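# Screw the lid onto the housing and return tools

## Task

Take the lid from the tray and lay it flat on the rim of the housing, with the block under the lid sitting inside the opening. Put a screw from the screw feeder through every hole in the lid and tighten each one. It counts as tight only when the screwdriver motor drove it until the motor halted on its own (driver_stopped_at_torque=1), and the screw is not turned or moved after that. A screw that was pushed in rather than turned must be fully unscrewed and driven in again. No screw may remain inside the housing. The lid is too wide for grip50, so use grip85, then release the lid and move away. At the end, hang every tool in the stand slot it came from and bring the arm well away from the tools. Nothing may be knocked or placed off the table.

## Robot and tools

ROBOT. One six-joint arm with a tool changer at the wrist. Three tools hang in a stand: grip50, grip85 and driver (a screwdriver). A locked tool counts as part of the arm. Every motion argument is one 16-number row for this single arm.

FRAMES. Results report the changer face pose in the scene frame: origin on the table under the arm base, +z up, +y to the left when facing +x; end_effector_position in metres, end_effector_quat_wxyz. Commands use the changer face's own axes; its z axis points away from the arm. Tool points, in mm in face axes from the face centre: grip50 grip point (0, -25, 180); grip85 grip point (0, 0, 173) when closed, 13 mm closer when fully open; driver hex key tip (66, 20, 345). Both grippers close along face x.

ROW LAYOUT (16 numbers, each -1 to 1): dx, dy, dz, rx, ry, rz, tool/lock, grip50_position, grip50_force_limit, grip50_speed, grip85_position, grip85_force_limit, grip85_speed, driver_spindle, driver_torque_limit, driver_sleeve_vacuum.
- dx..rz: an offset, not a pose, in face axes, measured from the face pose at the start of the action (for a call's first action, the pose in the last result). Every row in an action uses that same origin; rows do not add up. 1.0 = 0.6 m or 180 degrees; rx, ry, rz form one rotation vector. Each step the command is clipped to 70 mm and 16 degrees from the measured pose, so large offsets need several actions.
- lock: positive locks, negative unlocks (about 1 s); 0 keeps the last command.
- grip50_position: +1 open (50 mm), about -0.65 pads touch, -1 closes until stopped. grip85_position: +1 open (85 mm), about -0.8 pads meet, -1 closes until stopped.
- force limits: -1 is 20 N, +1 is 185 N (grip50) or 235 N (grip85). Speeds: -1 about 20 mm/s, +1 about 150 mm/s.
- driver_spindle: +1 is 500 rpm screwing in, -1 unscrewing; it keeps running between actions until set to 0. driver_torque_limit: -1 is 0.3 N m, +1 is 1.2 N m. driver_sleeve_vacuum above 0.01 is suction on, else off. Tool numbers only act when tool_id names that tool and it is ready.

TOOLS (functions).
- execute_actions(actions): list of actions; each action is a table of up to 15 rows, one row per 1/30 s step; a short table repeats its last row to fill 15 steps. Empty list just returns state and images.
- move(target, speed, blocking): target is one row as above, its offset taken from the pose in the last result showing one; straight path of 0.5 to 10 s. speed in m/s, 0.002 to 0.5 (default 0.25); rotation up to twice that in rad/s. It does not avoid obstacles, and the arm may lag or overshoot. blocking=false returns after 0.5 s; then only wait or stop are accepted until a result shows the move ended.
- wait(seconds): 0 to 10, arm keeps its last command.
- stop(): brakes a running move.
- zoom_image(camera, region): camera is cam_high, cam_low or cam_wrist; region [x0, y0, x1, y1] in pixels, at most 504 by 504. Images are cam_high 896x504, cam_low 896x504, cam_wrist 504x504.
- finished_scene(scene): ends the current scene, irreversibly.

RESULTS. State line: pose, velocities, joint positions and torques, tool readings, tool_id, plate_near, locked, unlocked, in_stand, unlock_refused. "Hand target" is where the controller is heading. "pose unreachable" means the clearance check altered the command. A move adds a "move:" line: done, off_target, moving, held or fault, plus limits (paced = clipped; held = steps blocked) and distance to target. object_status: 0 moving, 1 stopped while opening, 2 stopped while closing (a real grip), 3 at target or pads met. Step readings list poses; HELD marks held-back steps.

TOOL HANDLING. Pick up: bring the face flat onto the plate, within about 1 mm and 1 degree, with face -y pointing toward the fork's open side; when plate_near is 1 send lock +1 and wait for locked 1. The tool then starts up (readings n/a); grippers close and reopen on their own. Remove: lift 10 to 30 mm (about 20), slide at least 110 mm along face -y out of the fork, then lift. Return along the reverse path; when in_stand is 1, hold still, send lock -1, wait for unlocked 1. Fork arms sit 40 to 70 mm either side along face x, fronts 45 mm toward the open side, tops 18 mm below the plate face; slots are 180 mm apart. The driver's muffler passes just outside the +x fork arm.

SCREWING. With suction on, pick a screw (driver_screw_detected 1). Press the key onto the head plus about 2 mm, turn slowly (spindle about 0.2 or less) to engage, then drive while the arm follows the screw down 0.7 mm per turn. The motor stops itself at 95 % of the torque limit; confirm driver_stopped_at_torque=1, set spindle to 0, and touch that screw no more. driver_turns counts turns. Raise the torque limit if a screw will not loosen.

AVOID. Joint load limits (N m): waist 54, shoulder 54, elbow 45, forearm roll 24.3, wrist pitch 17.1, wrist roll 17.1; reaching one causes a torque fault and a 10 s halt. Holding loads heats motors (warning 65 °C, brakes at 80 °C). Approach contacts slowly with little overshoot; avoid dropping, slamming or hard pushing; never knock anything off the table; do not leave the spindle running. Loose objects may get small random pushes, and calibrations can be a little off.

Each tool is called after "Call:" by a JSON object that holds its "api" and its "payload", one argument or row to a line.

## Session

Call:
{"api": "execute_actions", "payload": {
  "actions": []
}}

Scene clock: 0.00 s.
end_effector_position=(+0.4586, -0.0205, +0.3200) locked=0 unlocked=1 plate_near=0 in_stand=0 unlock_refused=0 tool_id=none grip50_position_measured=n/a grip50_object_status=n/a grip85_position_measured=n/a grip85_object_status=n/a driver_sleeve_vacuum_kpa=n/a driver_screw_detected=n/a driver_stopped_at_torque=n/a driver_turns=n/a end_effector_quat_wxyz=(-0.002, +0.721, +0.693, +0.003) end_effector_velocity=(-0.001, -0.001, -0.000) end_effector_angular_velocity=(-0.000, +0.002, -0.000)
Joint positions: [-0.001 -0.271 -0.835  0.002 -0.563 -0.003]
Joint velocities: [-0.001  0.     0.001 -0.001 -0.001 -0.   ]
Joint torques (N m, as the arm reports them, + toward a larger angle): no reading
Motor temperatures (°C, as the motors report them): [30 30 39 32 39 39]
Hand target: +0.459, -0.021, +0.320; -0.002, +0.721, +0.693, +0.003
camera_calibration (this result's frames):
cam_wrist: T_world_to_cam=[[-0.00292315, 0.999983, -0.00512154, 0.0196186], [0.970887, 0.00406476, 0.239505, -0.462157], [0.239522, -0.00427232, -0.970882, 0.247117], [0, 0, 0, 1]] pos_world=[0.389569, -0.016684, 0.350711]

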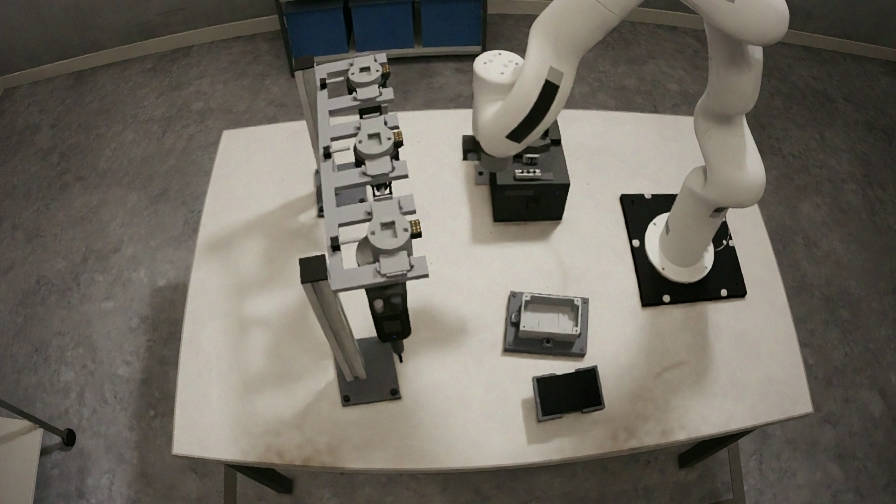

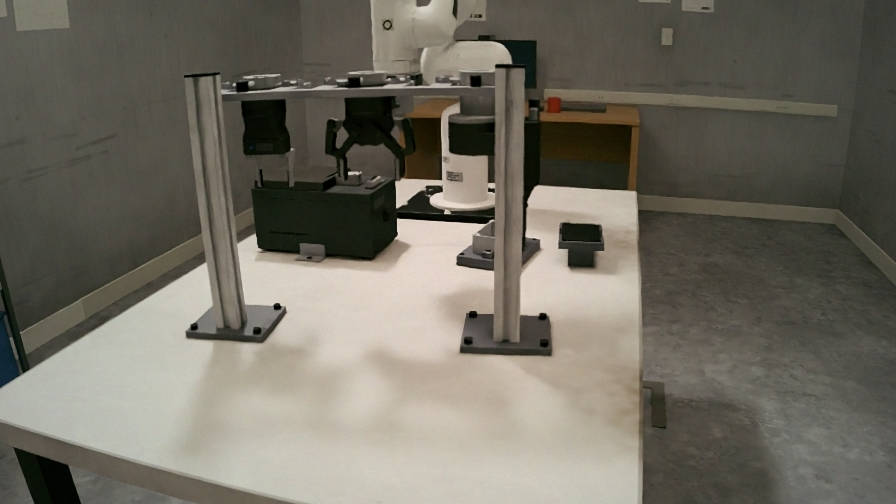

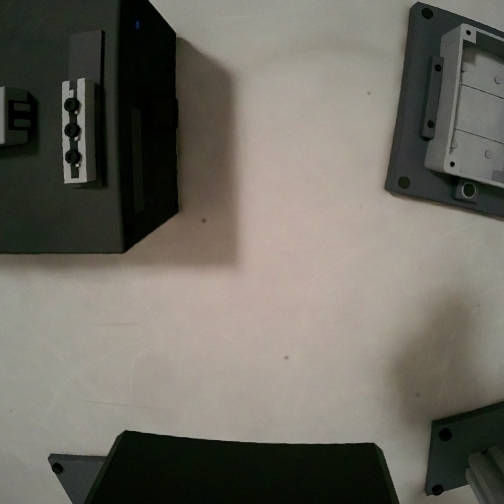

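Call:
{"api": "zoom_image", "payload": {
  "camera": "cam_high",
  "region": [290,40,450,300]
}}

Call:
{"api": "zoom_image", "payload": {
  "camera": "cam_high",
  "region": [480,270,640,440]
}}

Region (290, 40, 450, 300) of cam_high's 896x504 image, scaled by 1.938, with more detail than that image has; it fills the left 310 columns of this view, and the rest is white.

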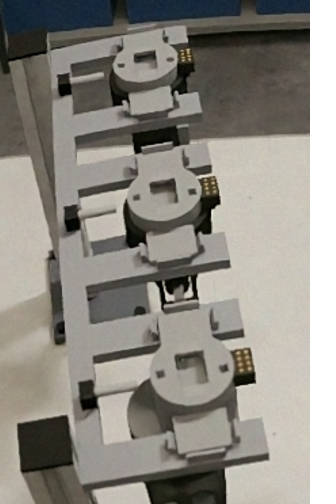

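Region (480, 270, 640, 440) of cam_high's 896x504 image, scaled by 2.965, with more detail than that image has; it fills the left 474 columns of this view, and the rest is white.

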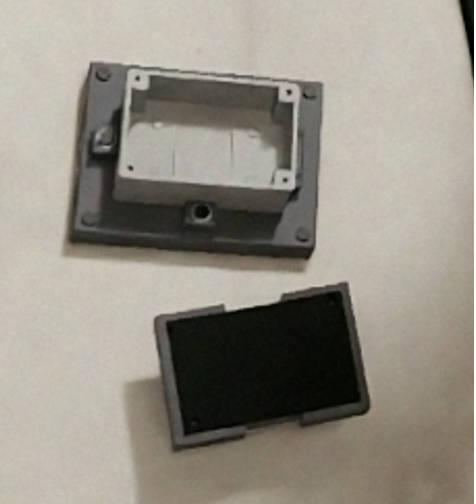

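Call:
{"api": "move", "payload": {
  "target": [0,0.08,-0.25,0,0,-0.0533,0,0,0,0,0,0,0,0,-1,-1],
  "speed": 0.2
}}

Scene clock: 54.73 s.
end_effector_position=(+0.5062, -0.0233, +0.4697) locked=0 unlocked=1 plate_near=0 in_stand=0 unlock_refused=0 tool_id=none grip50_position_measured=n/a grip50_object_status=n/a grip85_position_measured=n/a grip85_object_status=n/a driver_sleeve_vacuum_kpa=n/a driver_screw_detected=n/a driver_stopped_at_torque=n/a driver_turns=n/a end_effector_quat_wxyz=(-0.002, +0.661, +0.751, +0.003) end_effector_velocity=(+0.001, -0.000, +0.002) end_effector_angular_velocity=(+0.000, -0.002, +0.002)
Joint positions: [-0.001 -0.197 -1.122  0.002 -0.924 -0.17 ]
Joint velocities: [-0.    -0.    -0.004  0.    -0.002 -0.002]
Joint torques (N m, as the arm reports them, + toward a larger angle): [ -2.28  28.92 -17.75   0.34   0.    -0.26]
Motor temperatures (°C, as the motors report them): [30 31 39 32 39 39]
Hand target: +0.506, -0.023, +0.470; -0.002, +0.660, +0.751, +0.003
Off the commanded pose: 0.000 m, 0 deg.
move: done
camera_calibration (this result's frames):
cam_wrist: T_world_to_cam=[[-0.169844, 0.985458, -0.00505096, 0.107444], [0.956433, 0.166072, 0.240116, -0.533437], [0.237464, 0.0359514, -0.970731, 0.382919], [0, 0, 0, 1]] pos_world=[0.437517, -0.0310587, 0.500341]

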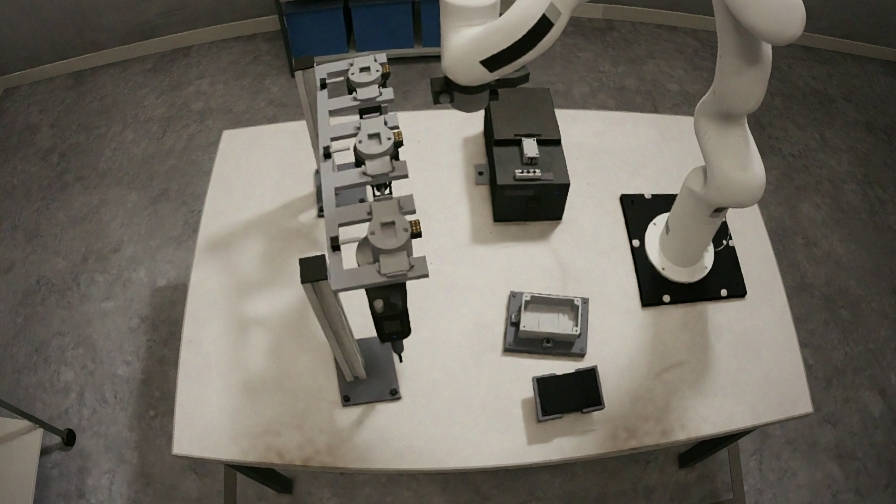

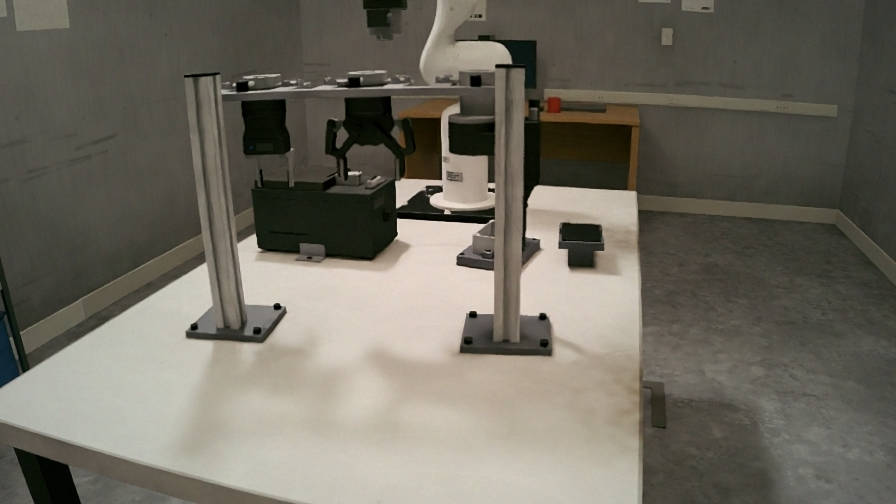

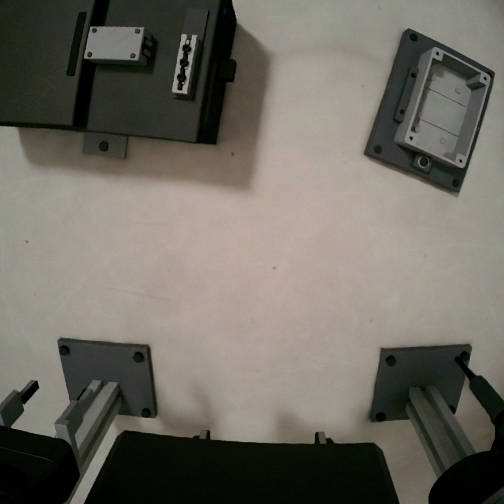

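Call:
{"api": "move", "payload": {
  "target": [0.0193,0.234,0.016,0,0,0,0,0,0,0,0,0,0,0,-1,-1],
  "speed": 0.12
}}

Scene clock: 64.00 s.
end_effector_position=(+0.6439, +0.0059, +0.4604) locked=0 unlocked=1 plate_near=0 in_stand=0 unlock_refused=0 tool_id=none grip50_position_measured=n/a grip50_object_status=n/a grip85_position_measured=n/a grip85_object_status=n/a driver_sleeve_vacuum_kpa=n/a driver_screw_detected=n/a driver_stopped_at_torque=n/a driver_turns=n/a end_effector_quat_wxyz=(-0.002, +0.660, +0.751, +0.003) end_effector_velocity=(+0.000, +0.000, -0.000) end_effector_angular_velocity=(-0.000, +0.004, +0.000)
Joint positions: [ 0.053 -0.547 -1.564  0.002 -1.016 -0.116]
Joint velocities: [ 0.    -0.003 -0.004 -0.    -0.005  0.   ]
Joint torques (N m, as the arm reports them, + toward a larger angle): [ -2.51  47.86 -18.28   0.3   -0.01  -0.3 ]
Motor temperatures (°C, as the motors report them): [30 31 39 32 39 39]
Hand target: +0.644, +0.006, +0.460; -0.002, +0.660, +0.751, +0.003
Off the commanded pose: 0.000 m, 0 deg.
move: done
camera_calibration (this result's frames):
cam_wrist: T_world_to_cam=[[-0.169939, 0.985442, -0.00489377, 0.101996], [0.956415, 0.166126, 0.240152, -0.667746], [0.237469, 0.0361309, -0.970723, 0.340201], [0, 0, 0, 1]] pos_world=[0.575188, -0.00187314, 0.491101]

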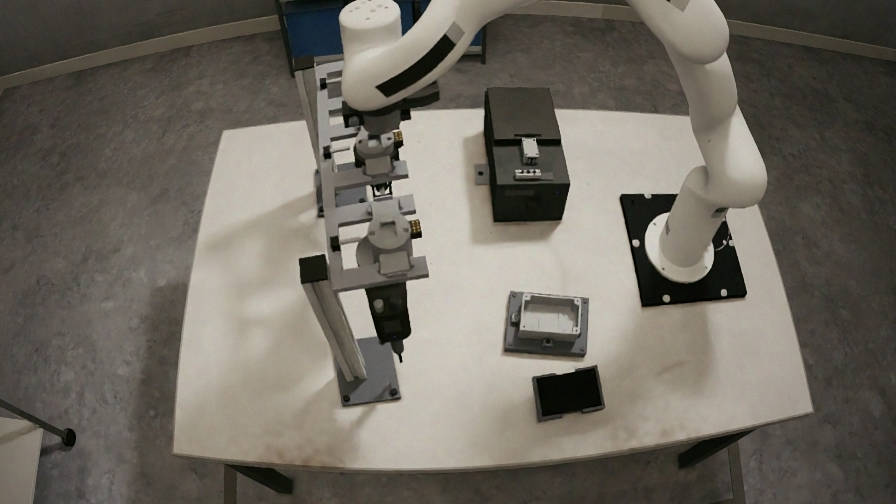

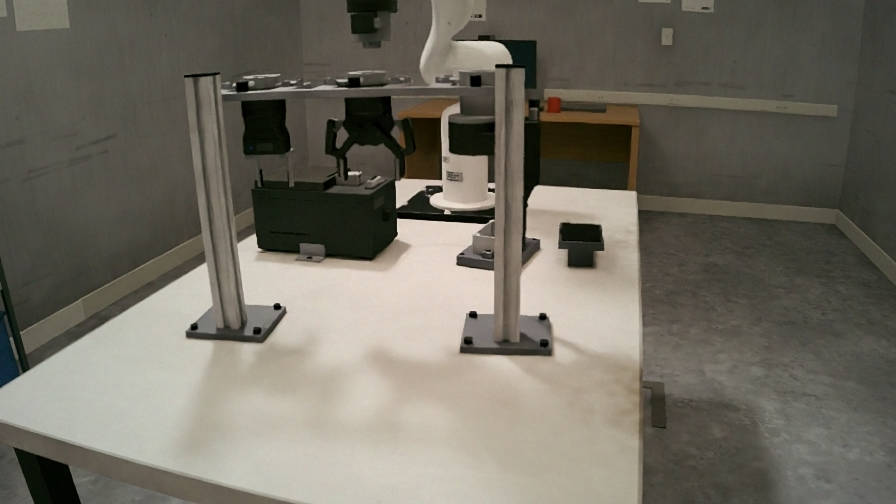

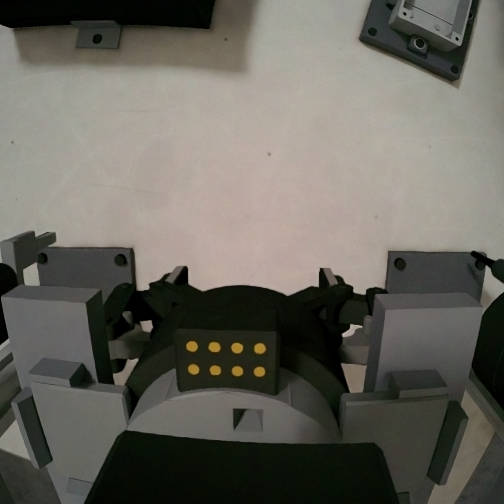

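Call:
{"api": "move", "payload": {
  "target": [-0.0125,0.023,0,0,0,0,0,0,0,0,0,0,0,0,-1,-1],
  "speed": 0.04
}}

Call:
{"api": "zoom_image", "payload": {
  "camera": "cam_wrist",
  "region": [160,230,360,430]
}}

Scene clock: 77.03 s.
end_effector_position=(+0.6584, +0.0002, +0.4604) locked=0 unlocked=1 plate_near=0 in_stand=0 unlock_refused=0 tool_id=none grip50_position_measured=n/a grip50_object_status=n/a grip85_position_measured=n/a grip85_object_status=n/a driver_sleeve_vacuum_kpa=n/a driver_screw_detected=n/a driver_stopped_at_torque=n/a driver_turns=n/a end_effector_quat_wxyz=(-0.002, +0.660, +0.751, +0.003) end_effector_velocity=(+0.001, +0.000, +0.000) end_effector_angular_velocity=(-0.000, +0.001, +0.002)
Joint positions: [ 0.044 -0.586 -1.621  0.002 -1.034 -0.125]
Joint velocities: [ 0.001 -0.002 -0.004 -0.    -0.002 -0.001]
Joint torques (N m, as the arm reports them, + toward a larger angle): [ -2.13  49.32 -18.12   0.29   0.1   -0.31]
Motor temperatures (°C, as the motors report them): [30 31 39 32 39 39]
Hand target: +0.659, +0.000, +0.460; -0.002, +0.660, +0.751, +0.003
Off the commanded pose: 0.000 m, 0 deg.
move: done
camera_calibration (this result's frames):
cam_wrist: T_world_to_cam=[[-0.169968, 0.985437, -0.00489338, 0.110078], [0.956407, 0.166153, 0.240164, -0.680715], [0.237479, 0.03614, -0.97072, 0.336914], [0, 0, 0, 1]] pos_world=[0.58974, -0.0075476, 0.491071]

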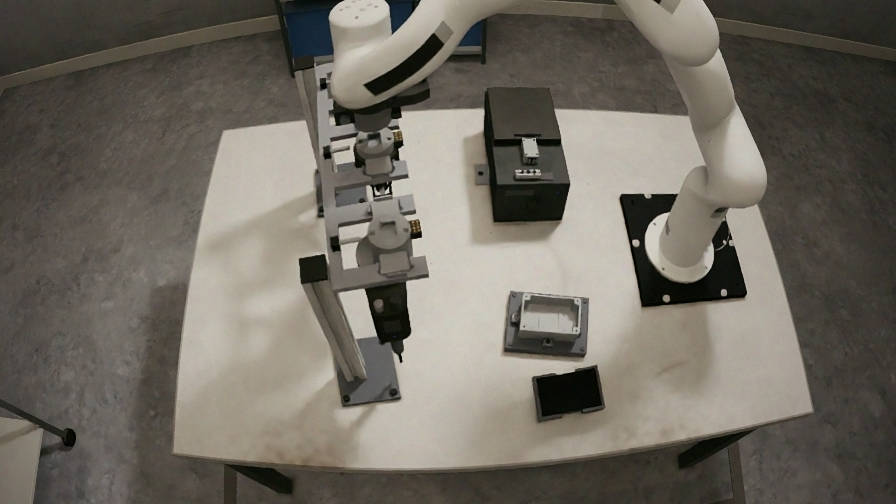

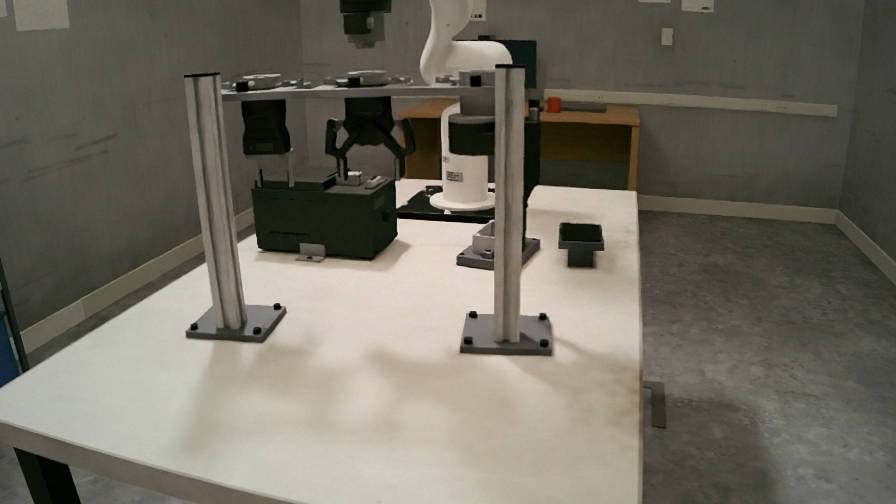

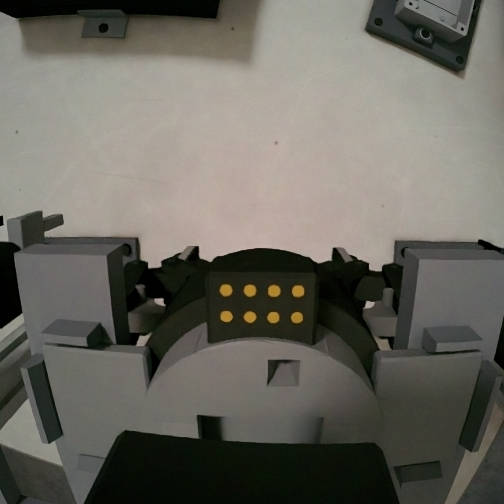

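Region (160, 230, 360, 430) of cam_wrist's 504x504 image, scaled by 2.520, with more detail than that image has.

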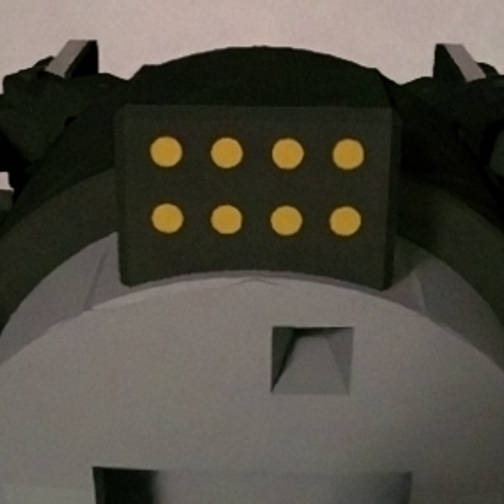

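Call:
{"api": "move", "payload": {
  "target": [0.0012,0.002,0.063,0,0,0,0,0,0,0,0,0,0,0,-1,-1],
  "speed": 0.03
}}

Call:
{"api": "zoom_image", "payload": {
  "camera": "cam_wrist",
  "region": [140,300,380,480]
}}

Scene clock: 117.27 s.
end_effector_position=(+0.6596, +0.0013, +0.4227) locked=0 unlocked=1 plate_near=0 in_stand=0 unlock_refused=0 tool_id=none grip50_position_measured=n/a grip50_object_status=n/a grip85_position_measured=n/a grip85_object_status=n/a driver_sleeve_vacuum_kpa=n/a driver_screw_detected=n/a driver_stopped_at_torque=n/a driver_turns=n/a end_effector_quat_wxyz=(-0.002, +0.661, +0.751, +0.003) end_effector_velocity=(+0.000, -0.000, -0.000) end_effector_angular_velocity=(+0.000, -0.004, -0.000)
Joint positions: [ 0.045 -0.613 -1.576  0.002 -0.962 -0.124]
Joint velocities: [-0.     0.     0.001  0.     0.004  0.   ]
Joint torques (N m, as the arm reports them, + toward a larger angle): [ -1.67  49.05 -17.49   0.33  -0.02  -0.16]
Motor temperatures (°C, as the motors report them): [30 31 39 32 39 39]
Hand target: +0.660, +0.001, +0.423; -0.002, +0.661, +0.751, +0.003
Off the commanded pose: 0.000 m, 0 deg.
move: done
camera_calibration (this result's frames):
cam_wrist: T_world_to_cam=[[-0.169864, 0.985455, -0.00496628, 0.108985], [0.956409, 0.166068, 0.240215, -0.67295], [0.237546, 0.0360541, -0.970707, 0.299975], [0, 0, 0, 1]] pos_world=[0.59087, -0.00645923, 0.453381]

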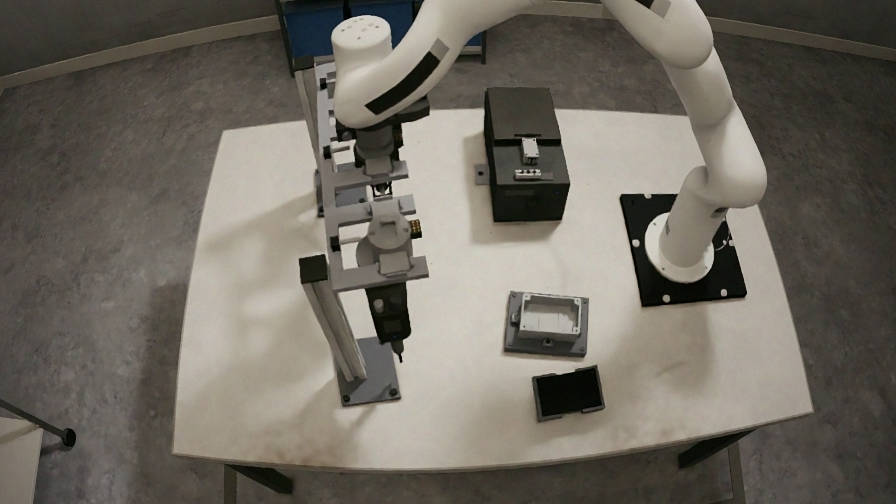

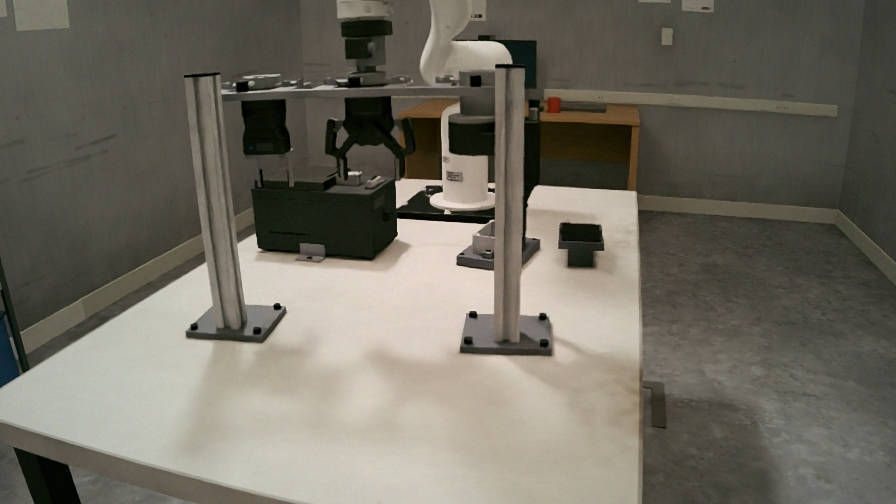

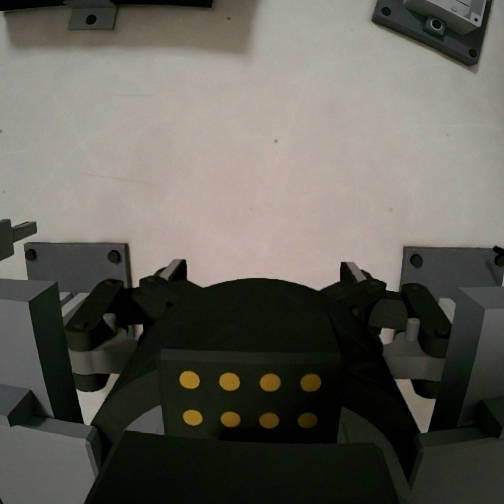

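Region (140, 300, 380, 480) of cam_wrist's 504x504 image, scaled by 2.100, with more detail than that image has; it fills the top 378 rows of this view, and the rest is white.

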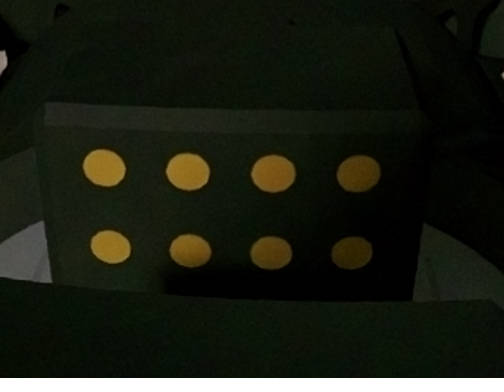

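Call:
{"api": "move", "payload": {
  "target": [0,-0.0008,0,0,0,-0.0039,0,0,0,0,0,0,0,0,-1,-1],
  "speed": 0.01
}}

Call:
{"api": "zoom_image", "payload": {
  "camera": "cam_wrist",
  "region": [140,300,380,480]
}}

Scene clock: 137.40 s.
end_effector_position=(+0.6591, +0.0012, +0.4227) locked=0 unlocked=1 plate_near=0 in_stand=0 unlock_refused=0 tool_id=none grip50_position_measured=n/a grip50_object_status=n/a grip85_position_measured=n/a grip85_object_status=n/a driver_sleeve_vacuum_kpa=n/a driver_screw_detected=n/a driver_stopped_at_torque=n/a driver_turns=n/a end_effector_quat_wxyz=(-0.002, +0.656, +0.755, +0.003) end_effector_velocity=(+0.000, +0.000, +0.001) end_effector_angular_velocity=(-0.001, -0.001, +0.003)
Joint positions: [ 0.045 -0.612 -1.574  0.002 -0.961 -0.136]
Joint velocities: [ 0.     0.001 -0.001 -0.001 -0.    -0.002]
Joint torques (N m, as the arm reports them, + toward a larger angle): [ -1.51  49.29 -17.94   0.06  -0.04  -0.24]
Motor temperatures (°C, as the motors report them): [30 31 39 32 39 39]
Hand target: +0.659, +0.001, +0.423; -0.002, +0.656, +0.755, +0.003
Off the commanded pose: 0.000 m, 0 deg.
move: done
camera_calibration (this result's frames):
cam_wrist: T_world_to_cam=[[-0.181791, 0.983325, -0.00500656, 0.116844], [0.954305, 0.177649, 0.240297, -0.671151], [0.237179, 0.0389059, -0.970687, 0.300318], [0, 0, 0, 1]] pos_world=[0.590495, -0.00735, 0.453375]

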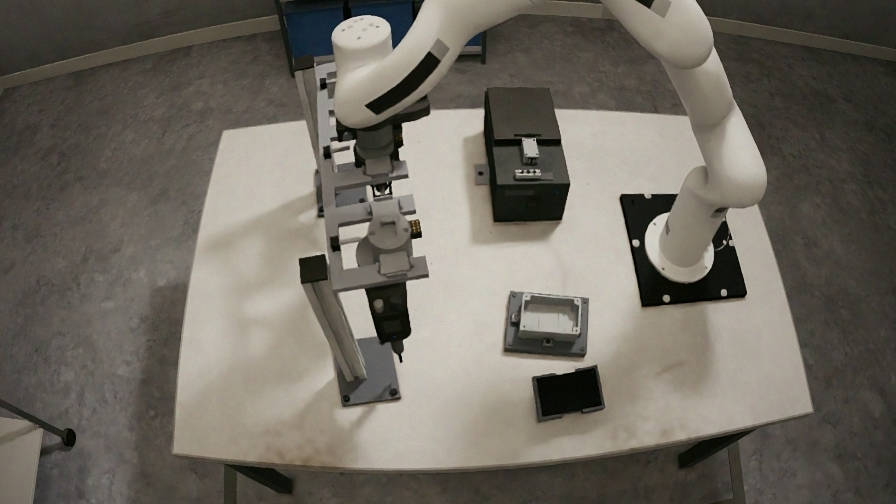

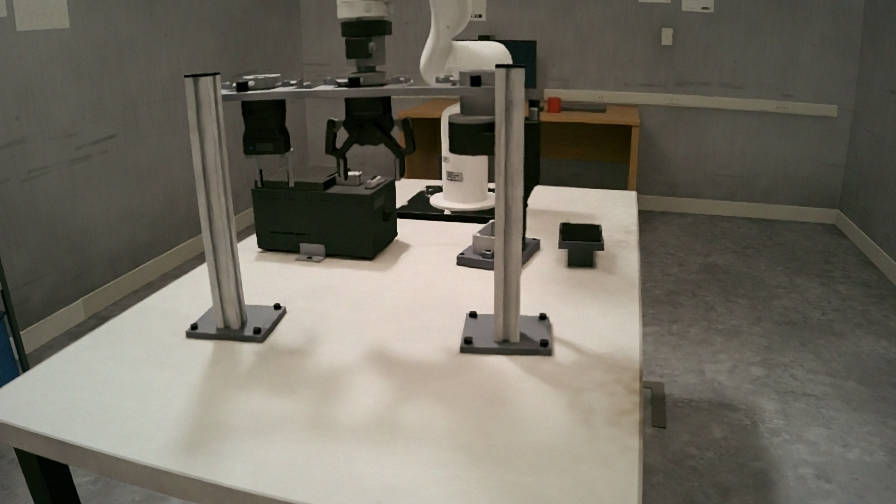

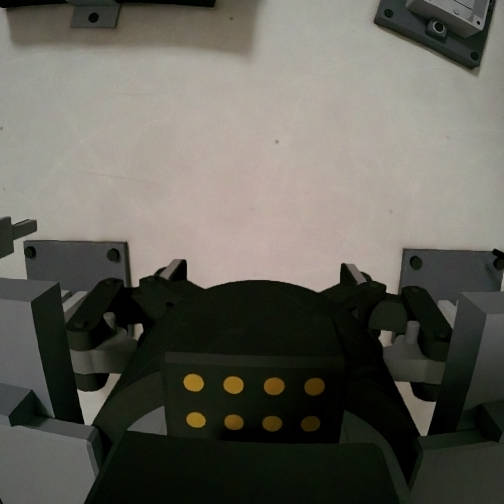

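Region (140, 300, 380, 480) of cam_wrist's 504x504 image, scaled by 2.100, with more detail than that image has; it fills the top 378 rows of this view, and the rest is white.

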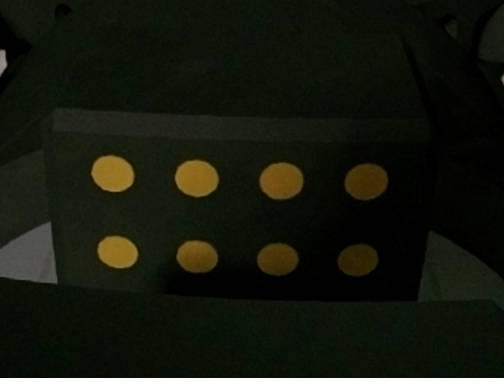

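Call:
{"api": "move", "payload": {
  "target": [0.0005,0,0.0185,0,0,0,0,0,0,0,0,0,0,0,-1,-1],
  "speed": 0.006
}}

Scene clock: 153.33 s.
end_effector_position=(+0.6591, +0.0015, +0.4118) locked=0 unlocked=1 plate_near=1 in_stand=1 unlock_refused=0 tool_id=none grip50_position_measured=n/a grip50_object_status=n/a grip85_position_measured=n/a grip85_object_status=n/a driver_sleeve_vacuum_kpa=n/a driver_screw_detected=n/a driver_stopped_at_torque=n/a driver_turns=n/a end_effector_quat_wxyz=(-0.002, +0.656, +0.755, +0.003) end_effector_velocity=(+0.000, +0.000, -0.001) end_effector_angular_velocity=(-0.000, -0.000, +0.001)
Joint positions: [ 0.045 -0.62  -1.561  0.002 -0.94  -0.135]
Joint velocities: [ 0.001 -0.001  0.    -0.     0.001  0.   ]
Joint torques (N m, as the arm reports them, + toward a larger angle): [ -2.4   46.31 -16.24   0.5   -0.07  -0.06]
Motor temperatures (°C, as the motors report them): [30 31 39 32 39 39]
Hand target: +0.659, +0.002, +0.412; -0.002, +0.656, +0.755, +0.003
Off the commanded pose: 0.000 m, 0 deg.
move: done
camera_calibration (this result's frames):
cam_wrist: T_world_to_cam=[[-0.181769, 0.983328, -0.00512925, 0.116522], [0.954231, 0.177645, 0.240594, -0.668681], [0.237494, 0.038838, -0.970612, 0.289498], [0, 0, 0, 1]] pos_world=[0.590502, -0.00703465, 0.442469]

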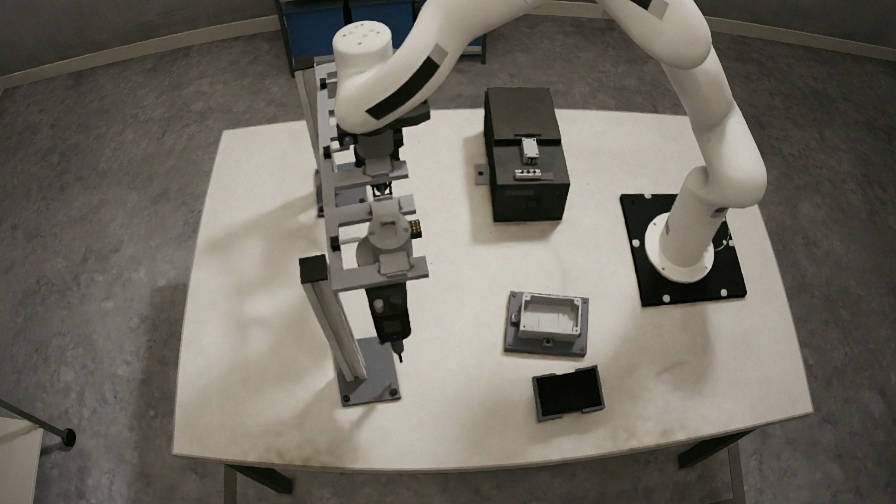

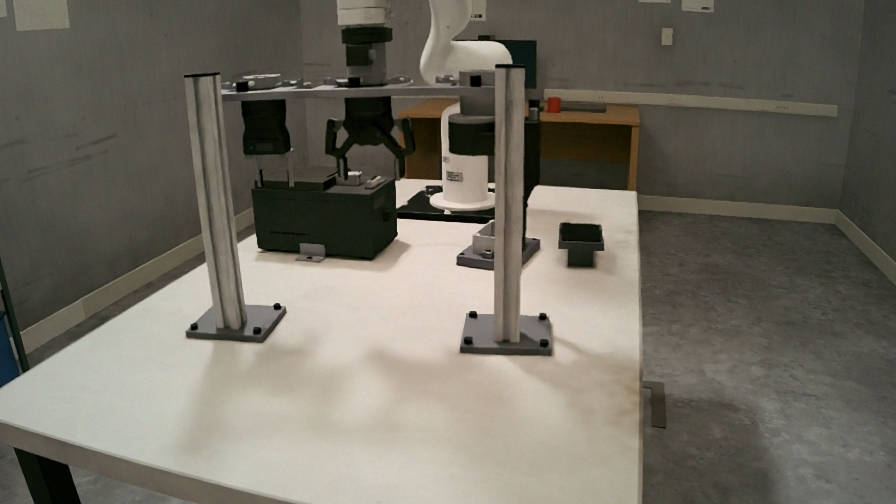

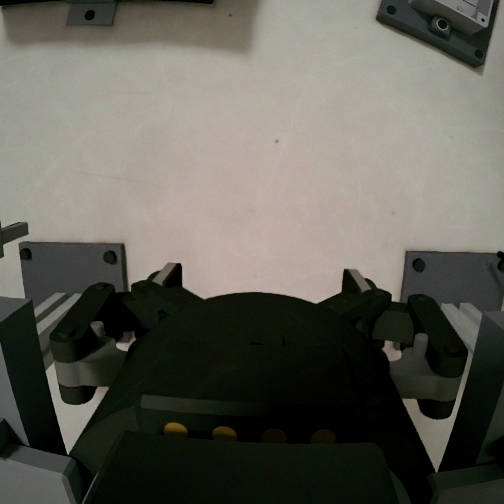

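plate_near=1. Lock.

Call:
{"api": "execute_actions", "payload": {
  "actions": [
    [[0,0,0,0,0,0,1,0,0,0,1,0,0,0,-1,-1]],
    [[0,0,0,0,0,0,1,0,0,0,1,0,0,0,-1,-1]],
    [[0,0,0,0,0,0,1,0,0,0,1,0,0,0,-1,-1]]
  ]
}}

Scene clock: 157.87 s.
end_effector_position=(+0.6593, +0.0016, +0.4121) locked=1 unlocked=0 plate_near=1 in_stand=1 unlock_refused=0 tool_id=grip85 grip50_position_measured=n/a grip50_object_status=n/a grip85_position_measured=n/a grip85_object_status=n/a driver_sleeve_vacuum_kpa=n/a driver_screw_detected=n/a driver_stopped_at_torque=n/a driver_turns=n/a end_effector_quat_wxyz=(-0.001, +0.656, +0.755, +0.004) end_effector_velocity=(+0.000, +0.001, -0.000) end_effector_angular_velocity=(+0.001, -0.001, +0.000)
Joint positions: [ 0.045 -0.62  -1.561  0.002 -0.939 -0.135]
Joint velocities: [0.001 0.    0.    0.001 0.001 0.   ]
Joint torques (N m, as the arm reports them, + toward a larger angle): [ -2.02  48.94 -17.88   0.91  -0.55  -0.21]
Motor temperatures (°C, as the motors report them): [30 31 39 32 39 39]
Hand target: +0.659, +0.002, +0.412; -0.001, +0.656, +0.755, +0.004
Off the commanded pose: 0.000 m, 0 deg.
Step readings (end_effector_position; steps 1 to 15: 1st action; 16 to 30: 2nd action; 31 to 45: 3rd action):
0: (+0.6591, +0.0016, +0.4116)
1: (+0.6591, +0.0016, +0.4116)
2: (+0.6591, +0.0016, +0.4117)
4: (+0.6591, +0.0016, +0.4117)
8: (+0.6591, +0.0015, +0.4117)
15: (+0.6591, +0.0015, +0.4117)
16: (+0.6591, +0.0015, +0.4117)
17: (+0.6591, +0.0015, +0.4117)
19: (+0.6591, +0.0015, +0.4117)
23: (+0.6592, +0.0015, +0.4118)
30: (+0.6593, +0.0016, +0.4121)
31: (+0.6593, +0.0016, +0.4120)
32: (+0.6593, +0.0016, +0.4121)
34: (+0.6593, +0.0016, +0.4121)
38: (+0.6593, +0.0016, +0.4121)
45: end_effector_position above
camera_calibration (this result's frames):
cam_wrist: T_world_to_cam=[[-0.181827, 0.983317, -0.00518635, 0.116549], [0.95402, 0.177683, 0.2414, -0.669084], [0.238294, 0.0389451, -0.970412, 0.289091], [0, 0, 0, 1]] pos_world=[0.590623, -0.00697811, 0.442658]

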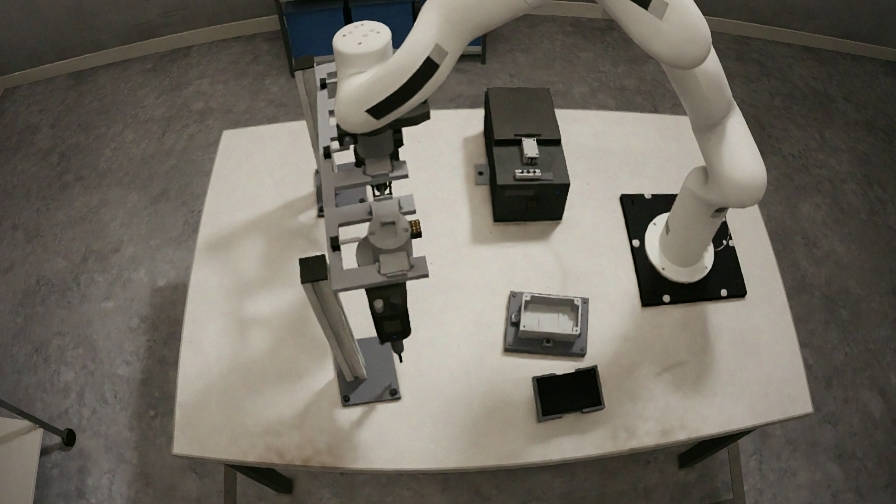

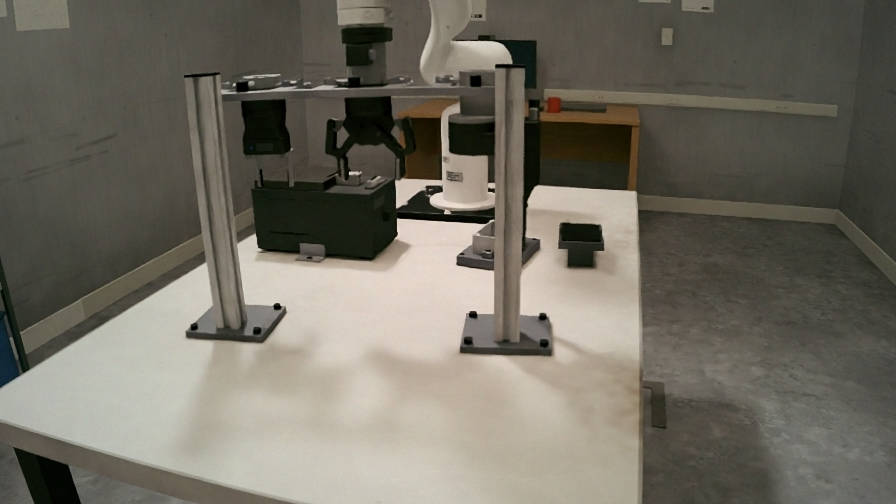

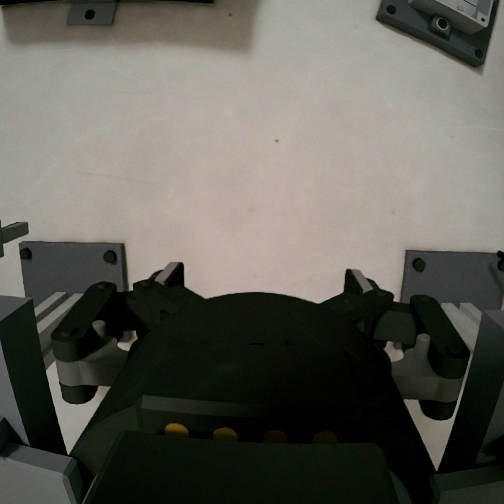

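Call:
{"api": "move", "payload": {
  "target": [0,0,-0.033,0,0,0,0,0,0,0,1,0,0,0,-1,-1],
  "speed": 0.02
}}

Call:
{"api": "move", "payload": {
  "target": [0,-0.205,0,0,0,0,0,0,0,0,1,0,0,0,-1,-1],
  "speed": 0.06
}}

Scene clock: 166.87 s.
end_effector_position=(+0.6592, +0.0015, +0.4318) locked=1 unlocked=0 plate_near=1 in_stand=0 unlock_refused=0 tool_id=grip85 grip50_position_measured=n/a grip50_object_status=n/a grip85_position_measured=3 grip85_object_status=3 driver_sleeve_vacuum_kpa=n/a driver_screw_detected=n/a driver_stopped_at_torque=n/a driver_turns=n/a end_effector_quat_wxyz=(-0.001, +0.656, +0.755, +0.004) end_effector_velocity=(+0.000, +0.001, +0.001) end_effector_angular_velocity=(+0.001, -0.001, +0.000)
Joint positions: [ 0.045 -0.605 -1.585  0.002 -0.977 -0.135]
Joint velocities: [ 0.001 -0.    -0.001  0.001 -0.001  0.   ]
Joint torques (N m, as the arm reports them, + toward a larger angle): [ -1.71  60.58 -21.67   0.37  -0.02  -0.27]
Motor temperatures (°C, as the motors report them): [30 31 39 32 39 39]
Hand target: +0.659, +0.001, +0.432; -0.001, +0.656, +0.755, +0.004
Off the commanded pose: 0.000 m, 0 deg.
move: done
camera_calibration (this result's frames):
cam_wrist: T_world_to_cam=[[-0.181874, 0.983308, -0.00514718, 0.11677], [0.954016, 0.177719, 0.24139, -0.673774], [0.238276, 0.0389921, -0.970414, 0.308252], [0, 0, 0, 1]] pos_world=[0.59058, -0.00709709, 0.462376]

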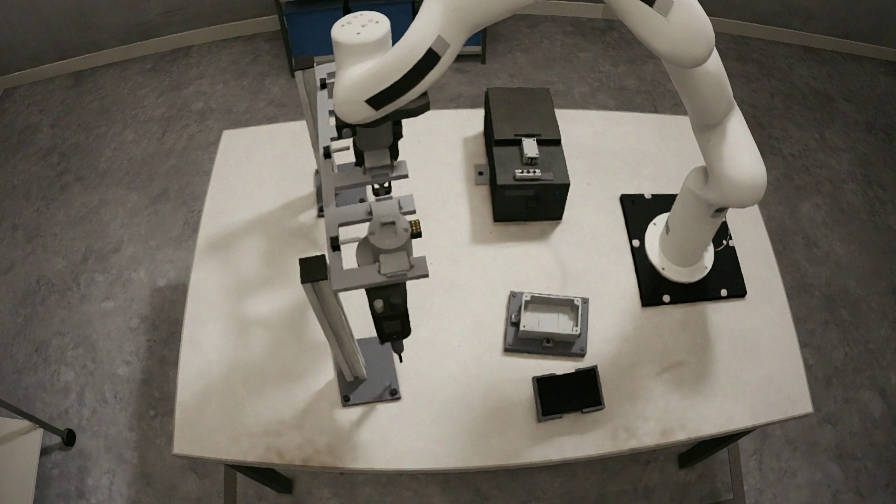

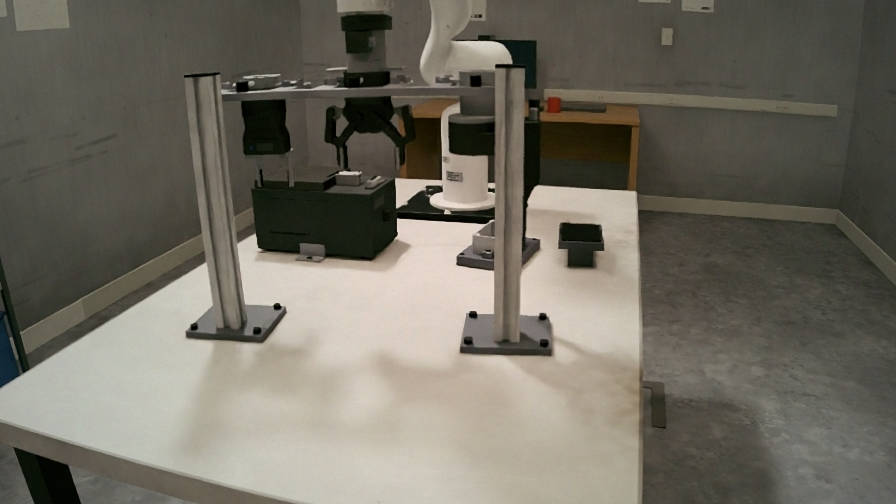

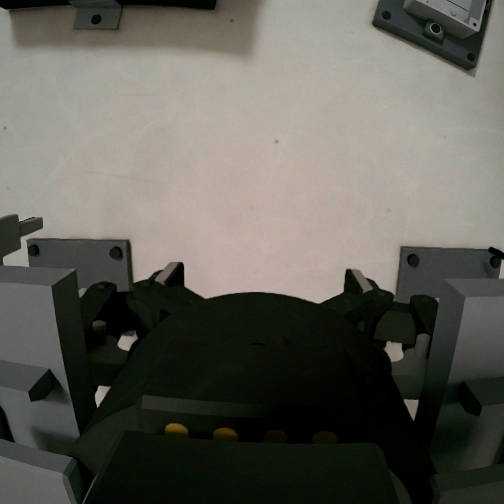

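Scene clock: 169.30 s.
end_effector_position=(+0.5375, -0.0155, +0.4315) locked=1 unlocked=0 plate_near=1 in_stand=0 unlock_refused=0 tool_id=grip85 grip50_position_measured=n/a grip50_object_status=n/a grip85_position_measured=3 grip85_object_status=3 driver_sleeve_vacuum_kpa=n/a driver_screw_detected=n/a driver_stopped_at_torque=n/a driver_turns=n/a end_effector_quat_wxyz=(-0.001, +0.656, +0.755, +0.004) end_effector_velocity=(-0.001, -0.000, -0.000) end_effector_angular_velocity=(-0.000, -0.000, +0.000)
Joint positions: [ 0.015 -0.305 -1.164  0.002 -0.857 -0.166]
Joint velocities: [-0.     0.001  0.002 -0.     0.001 -0.   ]
Joint torques (N m, as the arm reports them, + toward a larger angle): [ -1.27  43.66 -21.71   0.14  -0.01  -0.22]
Motor temperatures (°C, as the motors report them): [30 31 39 32 39 39]
Hand target: +0.537, -0.016, +0.431; -0.001, +0.656, +0.755, +0.004
Off the commanded pose: 0.000 m, 0 deg.
move: done
camera_calibration (this result's frames):
cam_wrist: T_world_to_cam=[[-0.18172, 0.983336, -0.00534163, 0.111324], [0.954002, 0.177611, 0.241525, -0.554626], [0.238449, 0.038794, -0.97038, 0.337476], [0, 0, 0, 1]] pos_world=[0.468874, -0.0240535, 0.462031]

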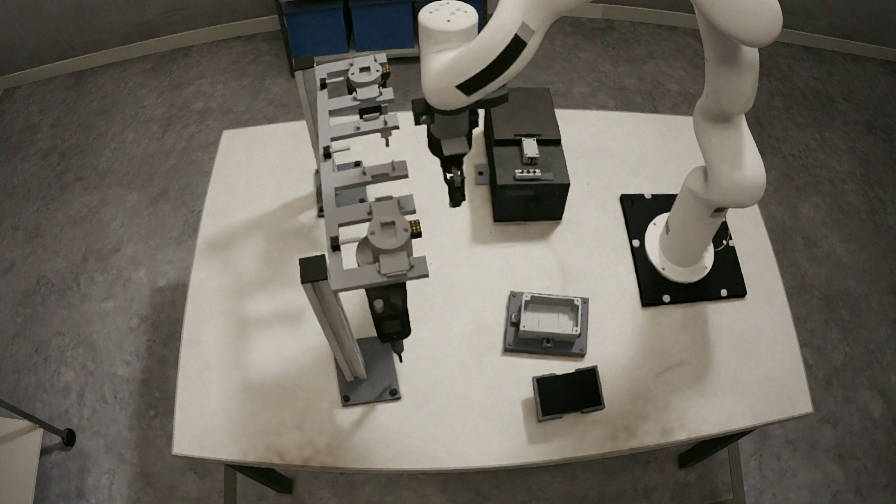

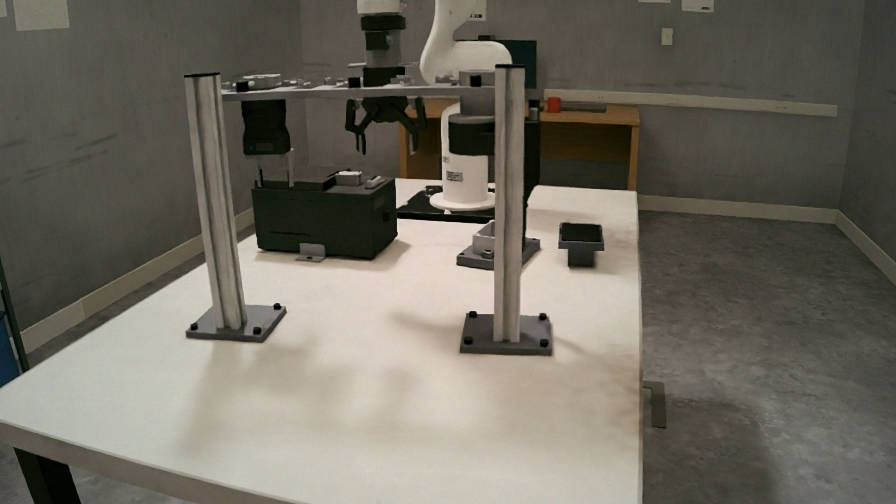

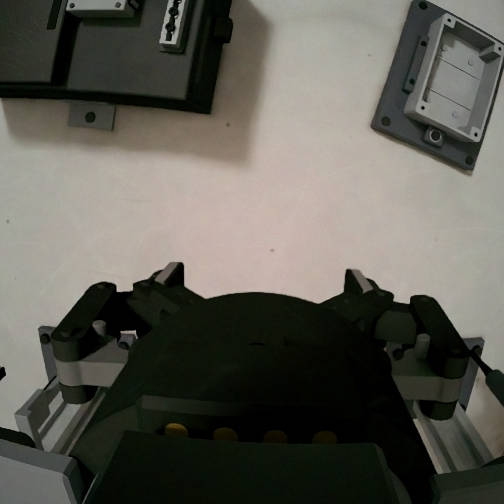

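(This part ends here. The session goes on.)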